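# Roll a folded necktie one turn from its fold

## Task

Starting at the tie's folded end (it has not been rolled yet), roll it up through one complete turn. When finished, the roll must sit low on the table, and the remainder of the tie must lie flat and entirely on the table, extending in a straight line away from the roll at a right angle to it. Release the tie and move the grippers away. The result only counts if it holds on its own, not because a gripper is still keeping it in place.

## Robot and tools

Robot: two arms, left_arm and right_arm, each ending in a two-finger gripper. The fingers point along the gripper's own +z axis and close or open along its y axis. The reported end_effector_position is the point between the finger pads, roughly 1 cm back from the tips. The joint limits in radians, base to gripper, are: waist -2.618 to 3.054, shoulder 0.000 to 3.142, elbow 0.000 to 3.142, wrist pitch -1.571 to 1.571, wrist yaw -1.571 to 1.571, wrist roll -2.094 to 2.094. An elbow never fully straightens.

Frame: all poses use one scene frame. Its origin is on the table surface midway between the arms, +x points away from the robot over the table, +z points up, and left_arm sits on the +y side. The arm names do not refer to sides of any camera image. Printed hand positions can be wrong, more so at long reach, and arms often stop a centimetre or more from the commanded pose, usually below it.

The 16-number row: every command uses a single row covering both arms, even if only one moves. Order: left_arm x, y, z, qw, qx, qy, qz, opening, then right_arm x, y, z, qw, qx, qy, qz, opening. x, y, z is an absolute target for end_effector_position in metres; qw, qx, qy, qz is an absolute target orientation (w first), both in the scene frame. Opening runs from -1 (closed) to +1 (fully open, 0.094 m); it is a setting, not an offset. To keep an arm still or hold an orientation, resend the exact pose from the last result taken before it stopped (and the wanted opening) in every call, rather than reading back a drifted quaternion.

execute_actions: argument actions is a list holding zero or one item. Empty list: nothing is commanded; the current state and pictures come back. An action item is {"rows": [...], "steps": n}: 1 to 15 rows of 16 numbers, n from 6 to 15 (default 15); each row lasts one control step of 1/30 s and the final row repeats to fill n. A wait item is {"steps": n} with n up to 300, counted from the previous result, so reply time uses some of it. Optional pictures: true adds camera images. A call is refused, sending nothing, if any target lies over 0.6 m from that arm's last reported position along any gripper axis. On each step the controller clips the target to within 70 mm and 16 degrees of the measured pose, favouring position over orientation. The result is captured 6 steps before an action finishes; those remaining steps run while the next reply is being written. Afterwards an arm only continues toward its last clipped pose, so check the result and send the remainder.

move: target is one 16-number row as above (absolute poses); speed is the top path speed in m/s, 0.002 to 0.5, default 0.25, with turning capped at double that value in rad/s. Each gripper follows a straight line to its pose, all paths finishing together in 0.5 to 10 s (cut off at 10 s). Rotation takes the shorter direction. Openings are applied at the start. Paths ignore obstacles and the other arm, and grippers may lag, wander or overshoot the speed, especially with an outstretched arm. The result adds a move: line with the ending (done, off_target, moving, held, fault) and limits: paced means the pose sent was clipped; held means a safety check blocked some steps, after which the arm may jump quickly. Per-arm distance to the pose is also given.

wait: seconds from 0 to 10; nothing new is commanded, fingers still in motion keep moving.

zoom_image: camera is one of cam_high, cam_low, cam_roll_left, cam_roll_right, cam_left_wrist, cam_right_wrist (all 504x504); region is [x0, y0, x1, y1] in pixels from the top-left corner, no larger than 504 by 504.

finished_scene: scene is the number of the current scene. Replying without any tool call also ends everything.

Reading results: the state line left_arm: … | right_arm: … gives each gripper's position and quaternion. A pose unreachable line means the clearance check altered or blocked that arm's command; HELD marks steps where this happened. A Hand target line appears only when no steps are pending. grip_measured is the measured finger gap on the command scale; the final Joint positions value is the gap in metres; readings may be off by about 1 mm. Joint torques are total drive outputs, nonzero even in free air and noisy. MOTOR HOT warns at 75 °C; at 90 °C that arm is halted for 10 s, and at 100 °C it goes limp and drops; these appear as OVER-TEMPERATURE FAULT lines.

Gripping: to hold something, command an opening below grip_measured; about 0.03 lower is firm, less is gentler. Pads push up to roughly 50-62 N, less on very thin material under about 2 mm, with a brief spike on first contact.

Avoid: collisions or pressing between the arms, which may end the scene; fast contacts and targets set deep past a surface, which strike or press hard; dropping, slipping or slamming the tie; long holds that overheat motors. The simulation keeps running while replies are written.

Each tool is called after ">>>" by a JSON object that holds its "api" and its "payload".

## Session

>>> {"api": "execute_actions", "payload": {"actions": []}}

Scene clock: 0.00 s of 6000.00 s.
left_arm: end_effector_position=(+0.3249, +0.3484, +0.4144) grip_measured=+1.000 end_effector_quat_wxyz=(+0.709, -0.072, +0.698, +0.067) | right_arm: end_effector_position=(+0.3572, -0.2872, +0.3964) grip_measured=+1.000 end_effector_quat_wxyz=(+0.698, -0.012, +0.716, +0.007)
Joint positions: left_arm=[-0.005  1.042  1.059 -0.002  0.006 -0.008  0.094] | right_arm=[-0.004  1.063  1.036  0.001  0.001 -0.007  0.094]
Joint velocities: left_arm=[-0.002 -0.017 -0.007  0.051 -0.007 -0.066  0.   ] | right_arm=[-0.002  0.002 -0.007  0.022  0.007  0.051  0.   ]
Joint torques (N m, as the arm reports them, + toward a larger angle): no reading
Hand target (left_arm): +0.322, +0.348, +0.424; +0.718, -0.071, +0.690, +0.068
Hand target (right_arm): +0.355, -0.287, +0.398; +0.698, -0.011, +0.716, +0.007

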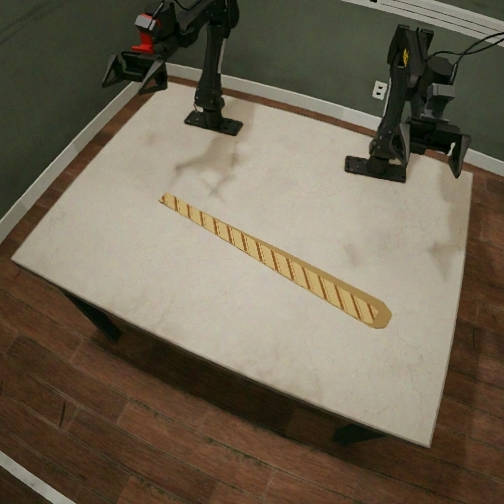

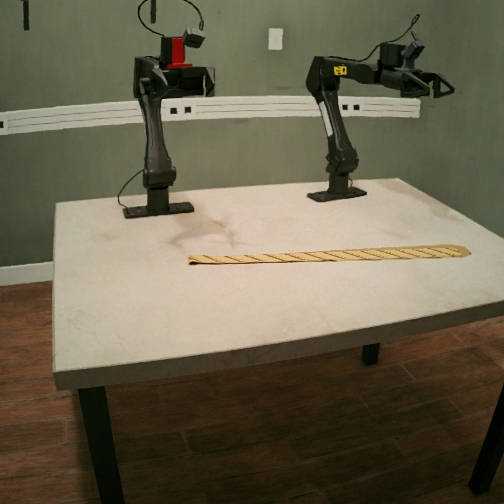

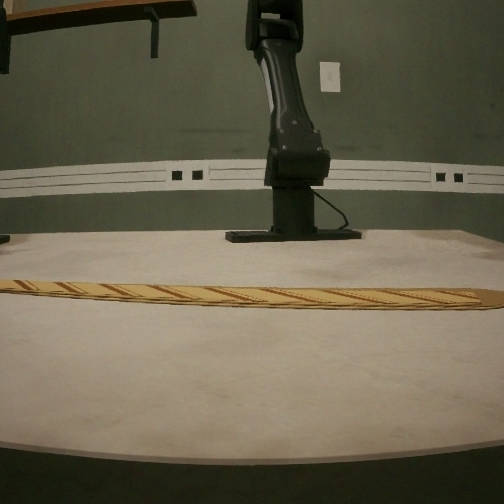

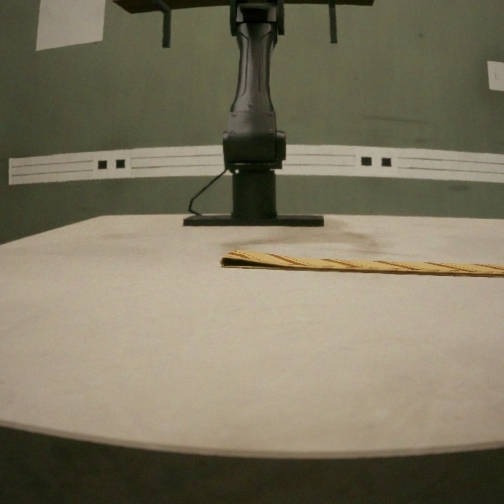

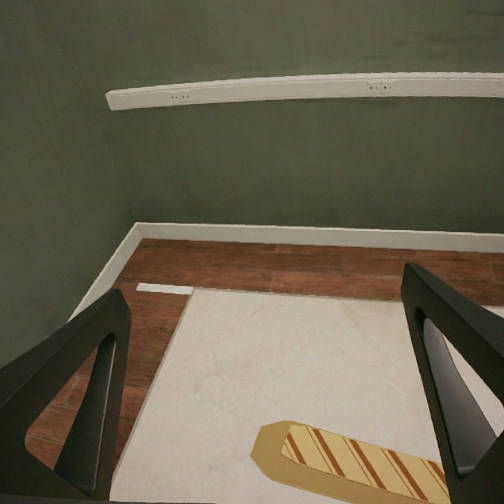

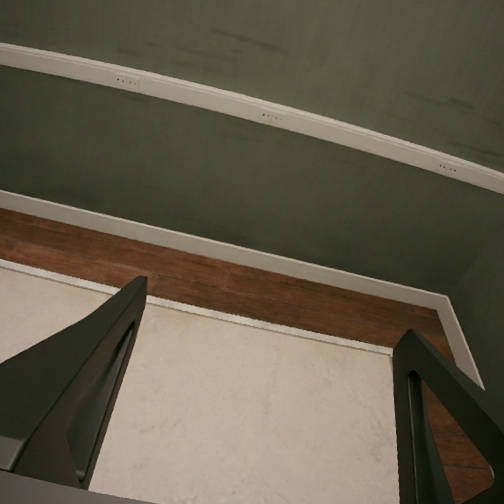

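>>> {"api": "move", "payload": {"target": [0.372,0.0,0.055,0,0,1,0,-1,0.314,-0.325,0.035,0.033,0.08,0.92,0.381,-0.35], "speed": 0.35}}

Scene clock: 3.53 s of 6000.00 s.
left_arm: end_effector_position=(+0.3741, +0.0040, +0.0507) grip_measured=-0.982 end_effector_quat_wxyz=(-0.001, -0.006, +1.000, -0.000) | right_arm: end_effector_position=(+0.2970, -0.3179, +0.0352) grip_measured=-0.348 end_effector_quat_wxyz=(+0.022, +0.080, +0.918, +0.387)
Joint positions: left_arm=[-0.776  2.661  2.654 -1.566  0.002 -0.58   0.001] | right_arm=[-0.476  2.053  1.292 -1.104 -0.752 -0.386  0.031]
Joint velocities: left_arm=[-0.002  0.002 -0.012 -0.022 -0.051  0.007  0.001] | right_arm=[ 0.012 -0.007  0.002 -0.022  0.007 -0.007  0.   ]
Joint torques (N m, as the arm reports them, + toward a larger angle): left_arm=[ -0.39 -12.34   6.24   0.22   0.09  -0.09] | right_arm=[-0.66 -8.33  7.91 -0.42 -0.48 -0.11]
Hand target (left_arm): +0.373, -0.001, +0.053; +0.000, -0.007, +1.000, -0.006
Hand target (right_arm): +0.305, -0.323, +0.039; +0.035, +0.076, +0.917, +0.390
Off the commanded pose (left_arm): 0.006 m, 1 deg.
Off the commanded pose (right_arm): 0.018 m, 1 deg.
joint sent to its limit (left arm) — the command would take joint 4 (wrist pitch) past its lower limit, so that joint was sent only as far as its limit.
Kept back: nothing.
move: off_target (right_arm)

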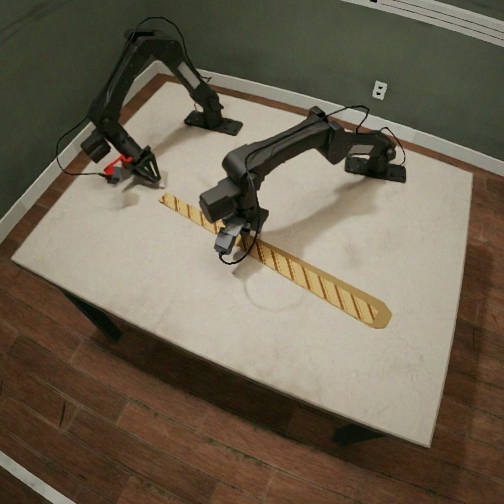

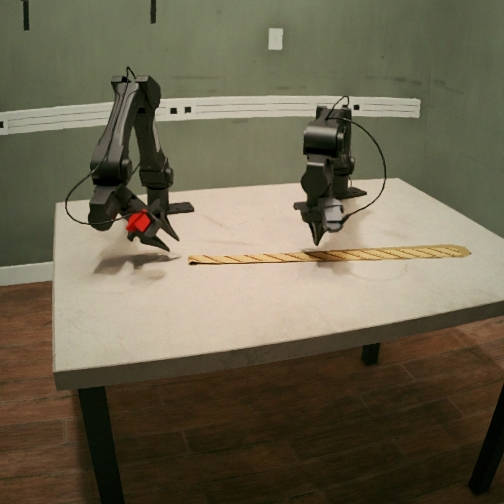

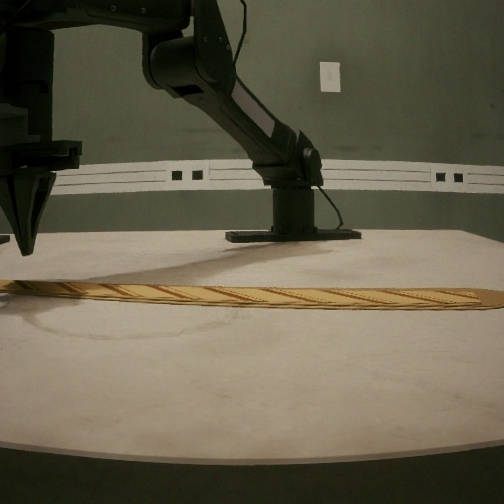

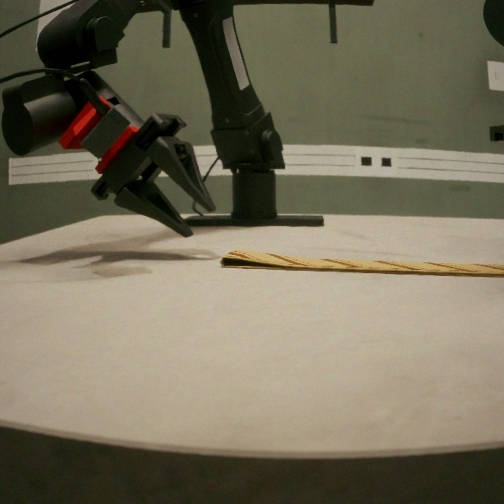

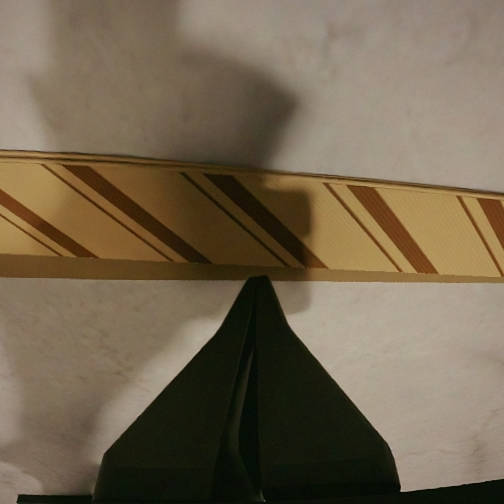

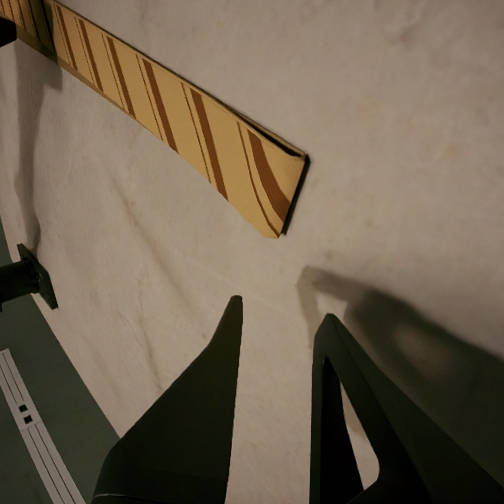

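>>> {"api": "move", "payload": {"target": [0.376,0.004,0.012,0,0,1,0,-1,0.325,-0.31,0.006,0.033,0.08,0.92,0.381,-0.35], "speed": 0.06}}

Scene clock: 4.80 s of 6000.00 s.
left_arm: end_effector_position=(+0.3698, +0.0067, +0.0225) grip_measured=-0.982 end_effector_quat_wxyz=(-0.011, -0.003, +1.000, +0.006) | right_arm: end_effector_position=(+0.3133, -0.3084, +0.0151) grip_measured=-0.348 end_effector_quat_wxyz=(+0.025, +0.090, +0.916, +0.389)
Joint positions: left_arm=[-0.776  2.617  2.456 -1.434  0.002 -0.575  0.001] | right_arm=[-0.434  2.11   1.292 -0.995 -0.772 -0.307  0.031]
Joint velocities: left_arm=[-0.002 -0.002 -0.017 -0.022  0.051  0.037 -0.001] | right_arm=[-0.007 -0.002 -0.002 -0.051  0.037 -0.007 -0.   ]
Joint torques (N m, as the arm reports them, + toward a larger angle): left_arm=[  0.16 -12.03   2.87   0.72   0.     0.06] | right_arm=[ 0.85 -7.07  7.33  0.14 -0.28  0.05]
Hand target (left_arm): +0.376, +0.004, +0.012; -0.001, +0.000, +1.000, +0.001
Hand target (right_arm): +0.324, -0.310, +0.006; +0.033, +0.080, +0.921, +0.381
Off the commanded pose (left_arm): 0.012 m, 1 deg.
Off the commanded pose (right_arm): 0.015 m, 2 deg.
Kept back: nothing.
move: off_target (left_arm, right_arm)

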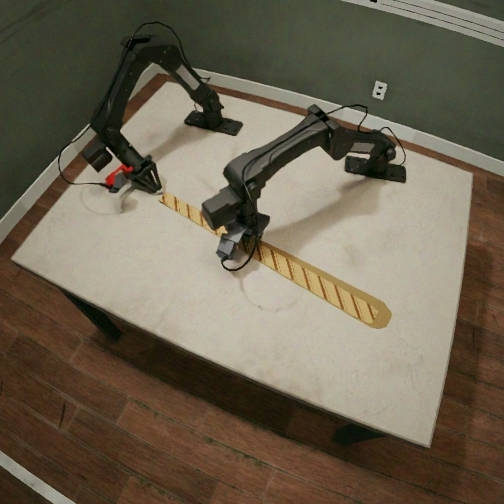

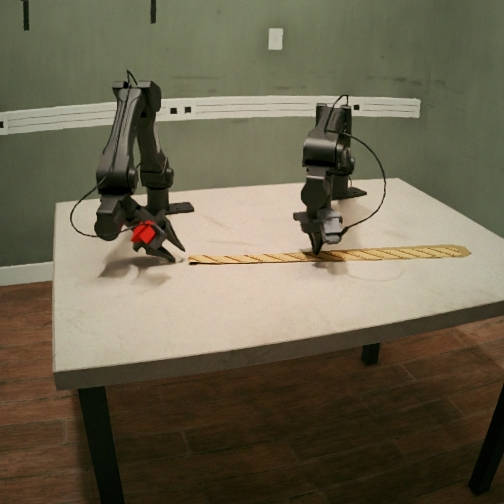

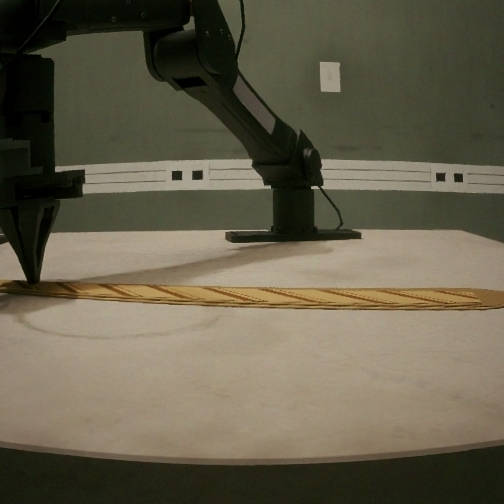

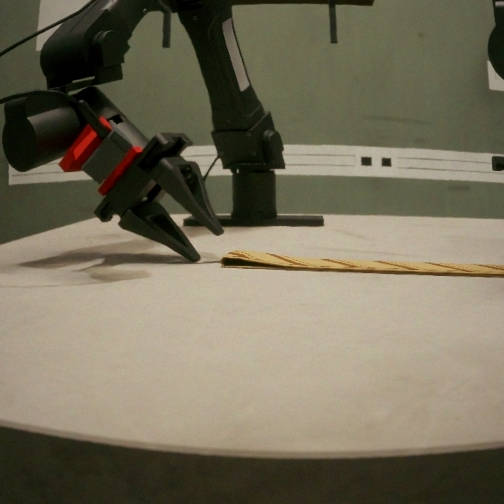

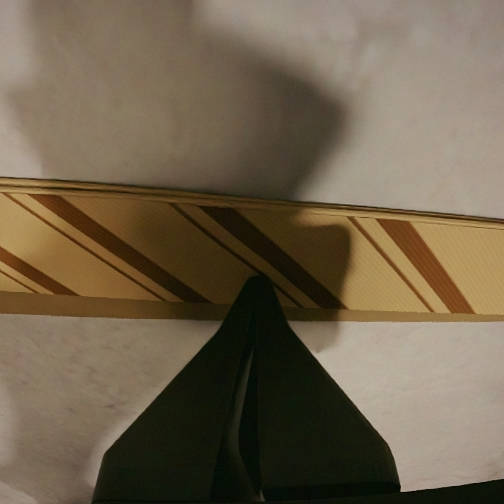

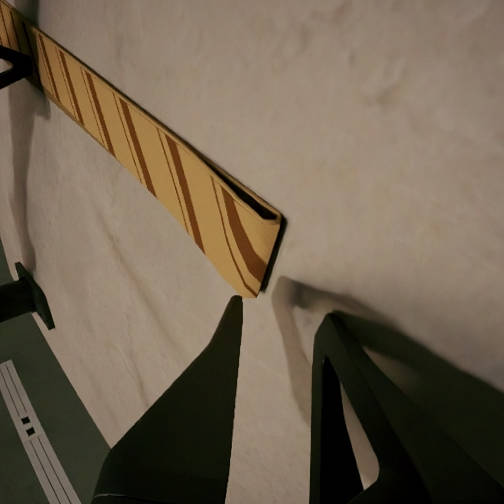

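>>> {"api": "move", "payload": {"target": [0.376,0.004,0.012,0,0,1,0,-1,0.338,-0.262,0.007,0.033,0.08,0.92,0.381,-0.35], "speed": 0.04}}

Scene clock: 7.93 s of 6000.00 s.
left_arm: end_effector_position=(+0.3698, +0.0067, +0.0224) grip_measured=-0.982 end_effector_quat_wxyz=(-0.010, -0.003, +1.000, +0.005) | right_arm: end_effector_position=(+0.3411, -0.2650, +0.0146) grip_measured=-0.348 end_effector_quat_wxyz=(+0.033, +0.086, +0.915, +0.393)
Joint positions: left_arm=[-0.776  2.612  2.446 -1.427  0.002 -0.575  0.001] | right_arm=[-0.297  2.111  1.292 -0.846 -0.807 -0.118  0.031]
Joint velocities: left_arm=[ 0.002 -0.002 -0.002 -0.007 -0.022 -0.007 -0.   ] | right_arm=[-0.002 -0.007 -0.007 -0.007 -0.066  0.007  0.   ]
Joint torques (N m, as the arm reports them, + toward a larger angle): left_arm=[  0.19 -12.01   2.76   0.7   -0.01   0.08] | right_arm=[ 0.82 -9.98  3.45  0.39 -0.13  0.06]
Hand target (left_arm): +0.376, +0.004, +0.012; -0.001, -0.000, +1.000, +0.000
Hand target (right_arm): +0.338, -0.263, +0.006; +0.032, +0.080, +0.921, +0.380
Off the commanded pose (left_arm): 0.012 m, 1 deg.
Off the commanded pose (right_arm): 0.009 m, 2 deg.
Kept back: nothing.
move: off_target (left_arm)

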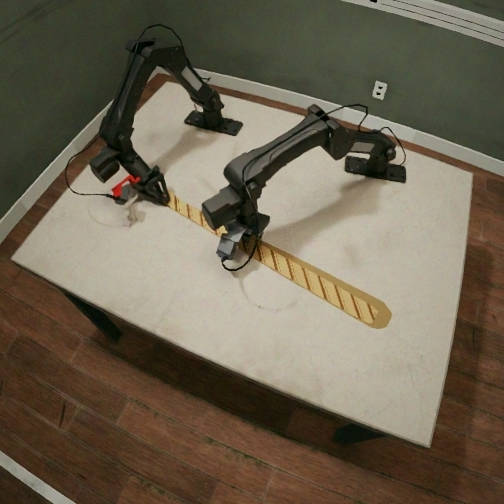

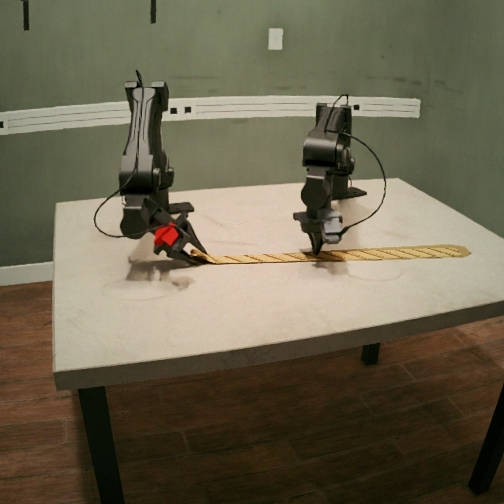

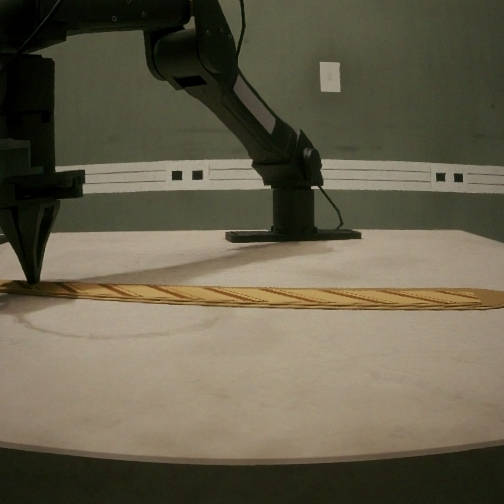

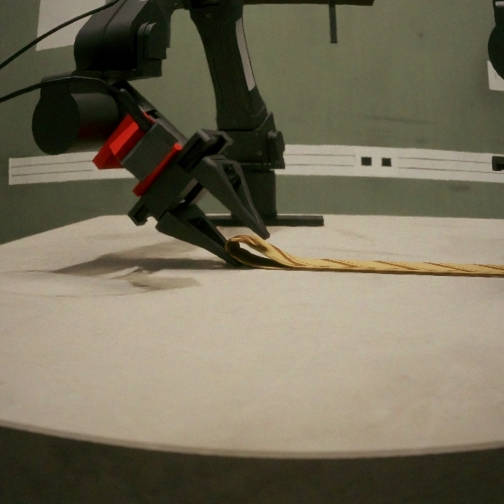

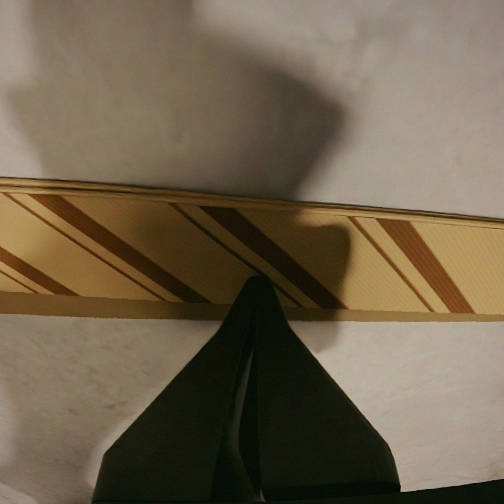

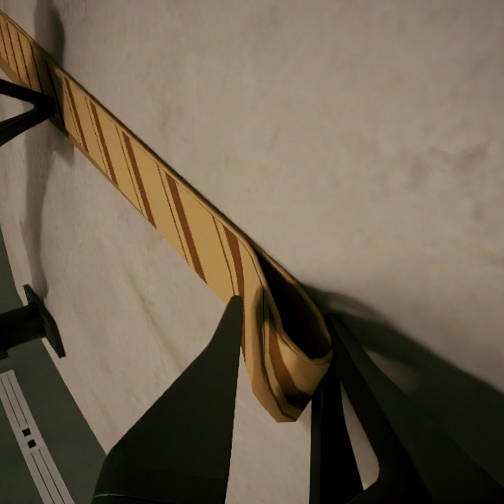

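>>> {"api": "move", "payload": {"target": [0.37,0.01,0.06,0,0,1,0,-1,0.34,-0.265,0.016,0.033,0.08,0.92,0.381,-1], "speed": 0.1}}

>>> {"api": "move", "payload": {"target": [0.33,0.15,0.08,0,0,1,0,-1,0.332,-0.34,0.045,0.033,0.08,0.92,0.381,-1], "speed": 0.15}}

>>> {"api": "move", "payload": {"target": [0.33,0.15,0.08,0,0,1,0,-1,0.339,-0.305,0.055,0,0.087,0.996,0,-1]}}

>>> {"api": "move", "payload": {"target": [0.33,0.15,0.08,0,0,1,0,-1,0.346,-0.275,0.03,-0.033,0.08,0.92,-0.381,-1]}}

Scene clock: 9.23 s of 6000.00 s.
left_arm: end_effector_position=(+0.3638, +0.0106, +0.0421) grip_measured=-0.982 end_effector_quat_wxyz=(-0.018, -0.001, +1.000, +0.010) | right_arm: end_effector_position=(+0.3398, -0.2683, +0.0110) grip_measured=-0.952 end_effector_quat_wxyz=(+0.029, +0.088, +0.920, +0.381)
Joint positions: left_arm=[-0.776  2.61   2.521 -1.522  0.002 -0.571  0.001] | right_arm=[-0.297  2.111  1.292 -0.846 -0.779 -0.115  0.002]
Joint velocities: left_arm=[ 0.007 -0.007 -0.012 -0.081  0.037 -0.022  0.   ] | right_arm=[ 0.002 -0.007 -0.002  0.11   0.022  0.037  0.   ]
Joint torques (N m, as the arm reports them, + toward a larger angle): left_arm=[  0.48 -14.55   6.49   0.12  -0.02   0.08] | right_arm=[  0.57 -10.87   5.55  -0.01  -0.42  -0.04]
Hand target (left_arm): +0.369, +0.010, +0.060; +0.000, -0.000, +1.000, -0.000
Hand target (right_arm): +0.340, -0.265, +0.016; +0.033, +0.080, +0.920, +0.381
Off the commanded pose (left_arm): 0.019 m, 2 deg.
Off the commanded pose (right_arm): 0.006 m, 1 deg.
Kept back: nothing.
move: off_target (left_arm)

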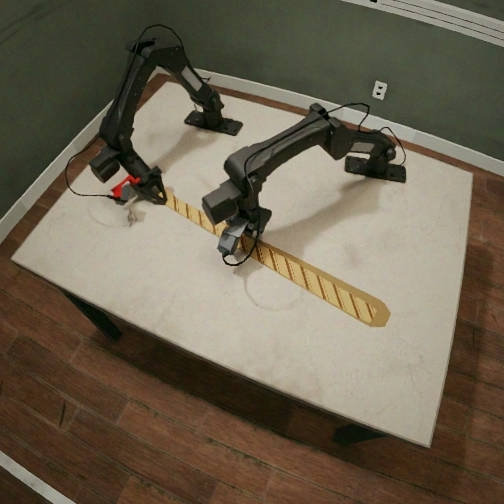

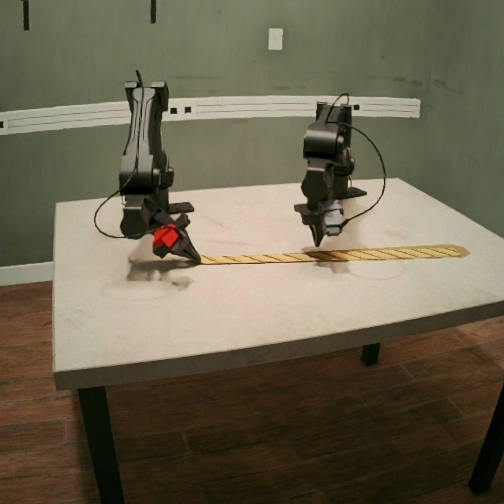

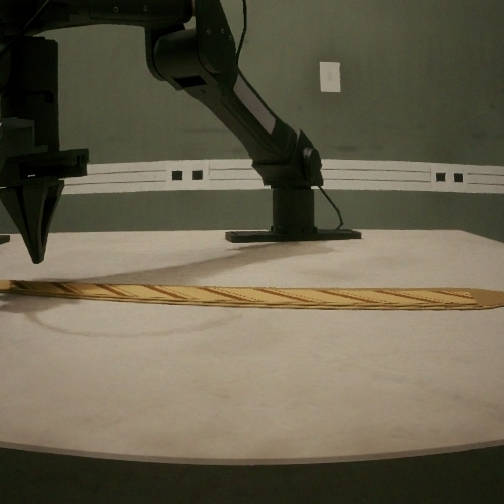

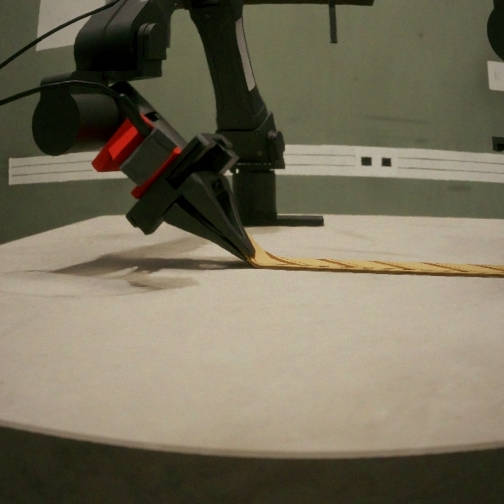

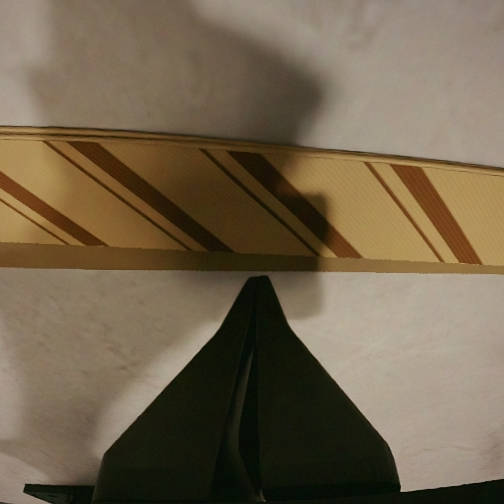

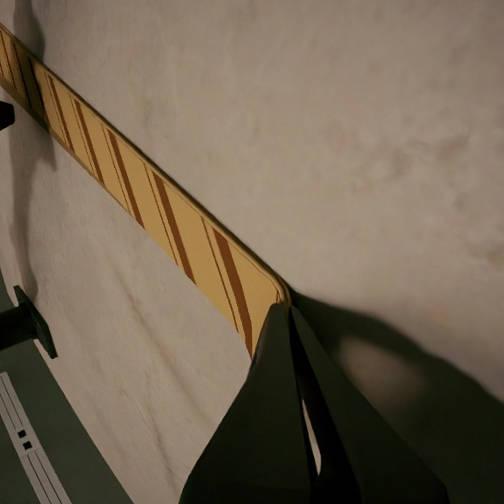

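Scene clock: 10.77 s of 6000.00 s.
left_arm: end_effector_position=(+0.3282, +0.1508, +0.0722) grip_measured=-0.982 end_effector_quat_wxyz=(-0.016, -0.005, +1.000, +0.004) | right_arm: end_effector_position=(+0.3271, -0.3355, +0.0447) grip_measured=-0.952 end_effector_quat_wxyz=(+0.028, +0.085, +0.920, +0.381)
Joint positions: left_arm=[-0.522  2.092  1.744 -1.255  0.002 -0.325  0.001] | right_arm=[-0.482  2.137  1.475 -1.183 -0.745 -0.375  0.002]
Joint velocities: left_arm=[ 0.017 -0.007  0.007  0.051 -0.007  0.007 -0.   ] | right_arm=[ 0.002  0.007  0.002 -0.051  0.037 -0.081  0.   ]
Joint torques (N m, as the arm reports them, + toward a larger angle): left_arm=[ -0.01 -11.38   4.18   0.35  -0.05   0.05] | right_arm=[-0.35 -8.55  8.22 -0.38 -0.44 -0.11]
Hand target (left_arm): +0.332, +0.151, +0.080; +0.001, -0.000, +1.000, +0.001
Hand target (right_arm): +0.333, -0.339, +0.045; +0.034, +0.080, +0.920, +0.383
Off the commanded pose (left_arm): 0.008 m, 2 deg.
Off the commanded pose (right_arm): 0.007 m, 1 deg.
Kept back: nothing.
move: done

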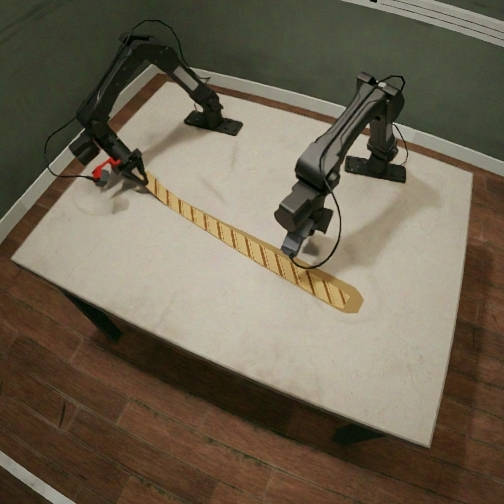

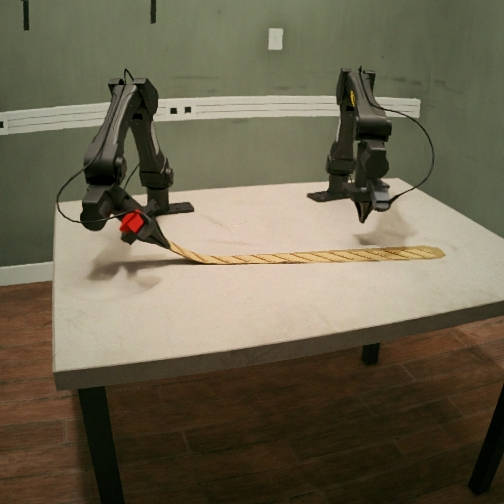

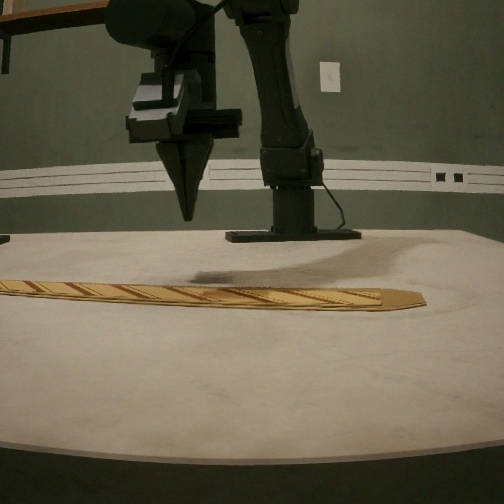

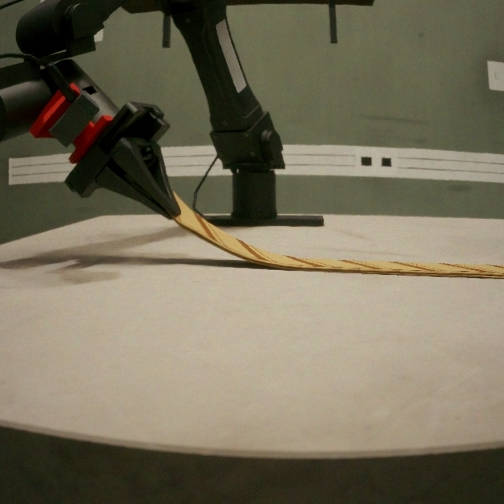

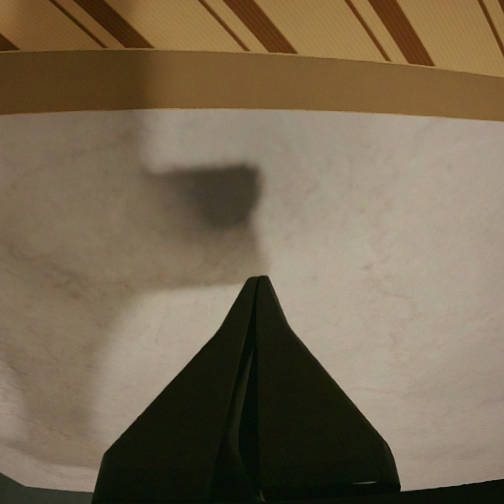

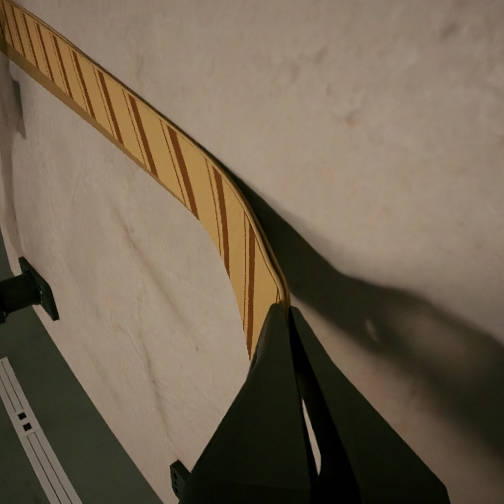

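Scene clock: 12.93 s of 6000.00 s.
left_arm: end_effector_position=(+0.3283, +0.1508, +0.0722) grip_measured=-0.982 end_effector_quat_wxyz=(-0.015, -0.004, +1.000, +0.004) | right_arm: end_effector_position=(+0.3272, -0.3067, +0.0408) grip_measured=-0.952 end_effector_quat_wxyz=(-0.023, +0.083, +0.996, -0.002)
Joint positions: left_arm=[-0.522  2.092  1.744 -1.255  0.002 -0.323  0.001] | right_arm=[-0.056  1.986  1.459 -1.091  0.002  0.142  0.002]
Joint velocities: left_arm=[-0.007  0.002 -0.017 -0.022  0.095  0.007 -0.001] | right_arm=[-0.002 -0.002 -0.017 -0.066  0.007 -0.022 -0.001]
Joint torques (N m, as the arm reports them, + toward a larger angle): left_arm=[ -0.06 -11.72   3.8    0.32   0.01   0.07] | right_arm=[ 0.23 -9.97  9.78 -0.02  0.06  0.11]
Hand target (left_arm): +0.330, +0.150, +0.080; -0.000, +0.000, +1.000, +0.000
Hand target (right_arm): +0.338, -0.307, +0.054; -0.003, +0.086, +0.996, -0.005
Off the commanded pose (left_arm): 0.008 m, 2 deg.
Off the commanded pose (right_arm): 0.019 m, 3 deg.
Kept back: nothing.
move: off_target (right_arm)

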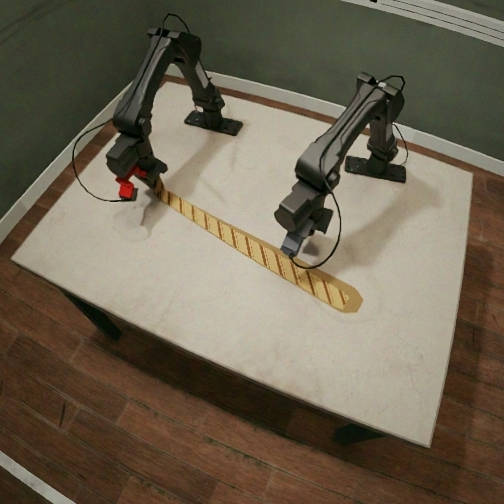

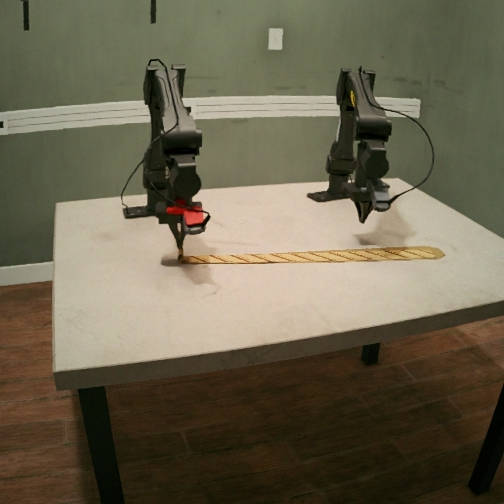

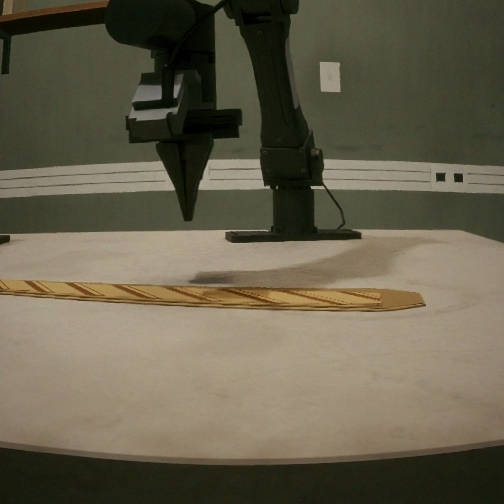

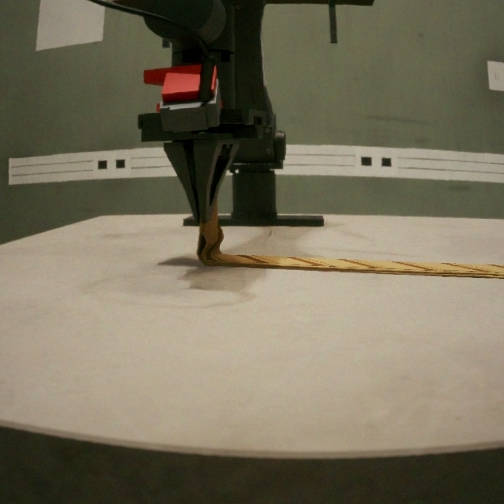

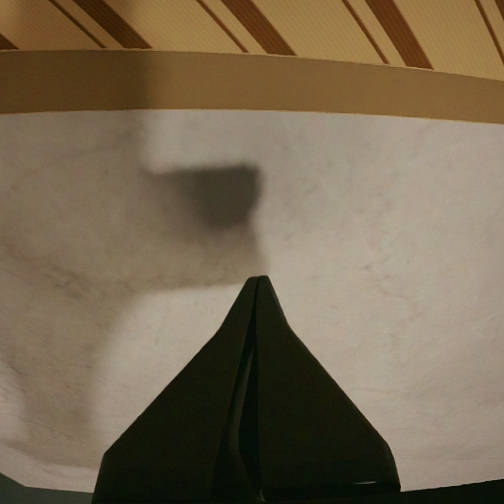

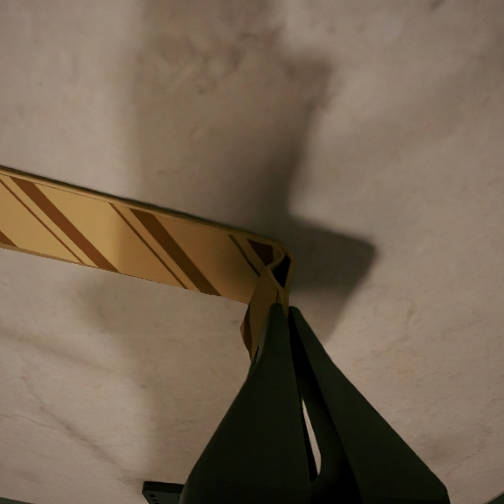

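Scene clock: 15.17 s of 6000.00 s.
left_arm: end_effector_position=(+0.3284, +0.1507, +0.0722) grip_measured=-0.982 end_effector_quat_wxyz=(-0.015, -0.004, +1.000, +0.004) | right_arm: end_effector_position=(+0.3403, -0.2782, +0.0304) grip_measured=-0.952 end_effector_quat_wxyz=(-0.044, +0.076, +0.921, -0.380)
Joint positions: left_arm=[-0.522  2.092  1.744 -1.255  0.002 -0.323  0.001] | right_arm=[ 0.316  2.392  1.829 -1.487  0.649  0.676  0.002]
Joint velocities: left_arm=[ 0.007  0.017 -0.012 -0.066  0.037  0.022 -0.   ] | right_arm=[ 0.007  0.007 -0.012 -0.037  0.051 -0.022  0.   ]
Joint torques (N m, as the arm reports them, + toward a larger angle): left_arm=[ -0.09 -11.74   3.76   0.33   0.     0.08] | right_arm=[  0.23 -10.44   8.1   -0.72   0.41   0.15]
Hand target (left_arm): +0.330, +0.150, +0.080; -0.000, +0.000, +1.000, -0.000
Hand target (right_arm): +0.347, -0.277, +0.031; -0.034, +0.080, +0.919, -0.385
Off the commanded pose (left_arm): 0.008 m, 2 deg.
Off the commanded pose (right_arm): 0.007 m, 1 deg.
Kept back: nothing.
move: done

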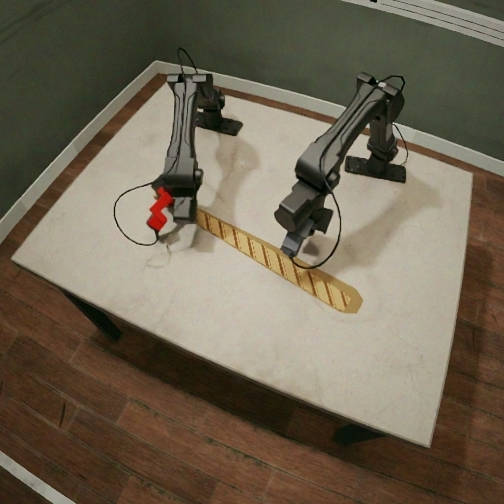

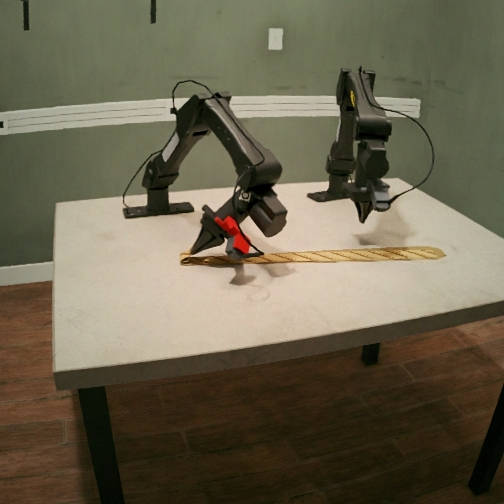

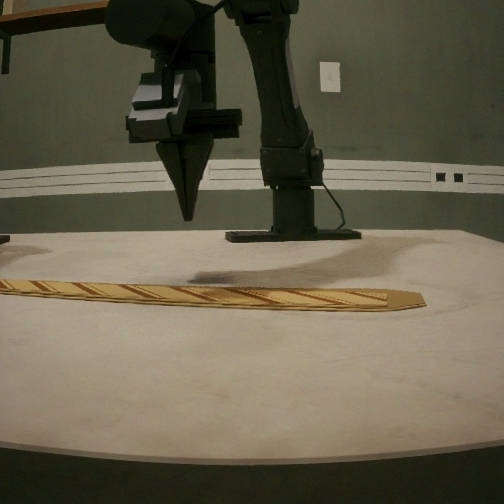

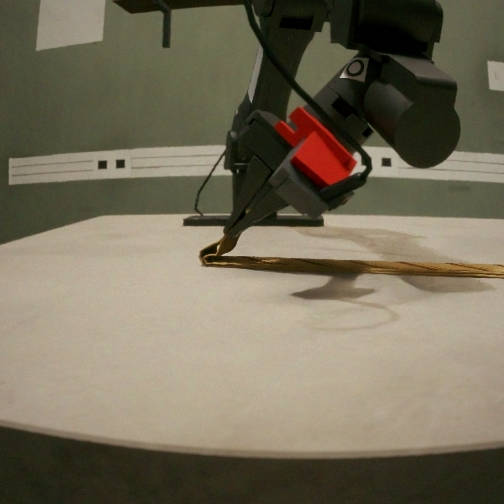

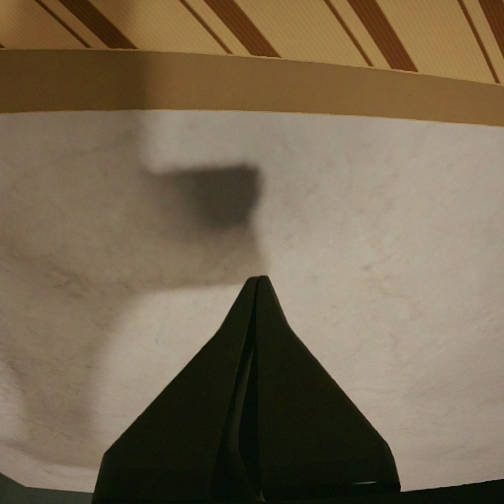

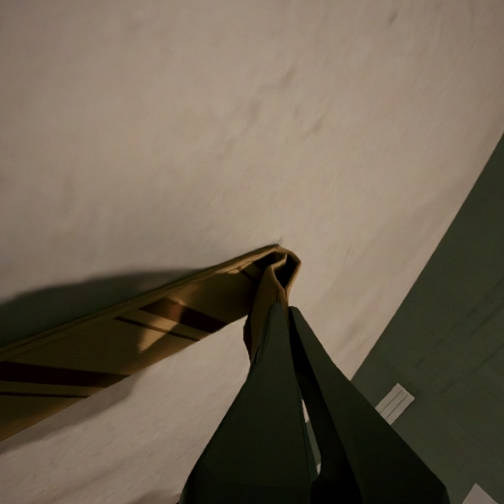

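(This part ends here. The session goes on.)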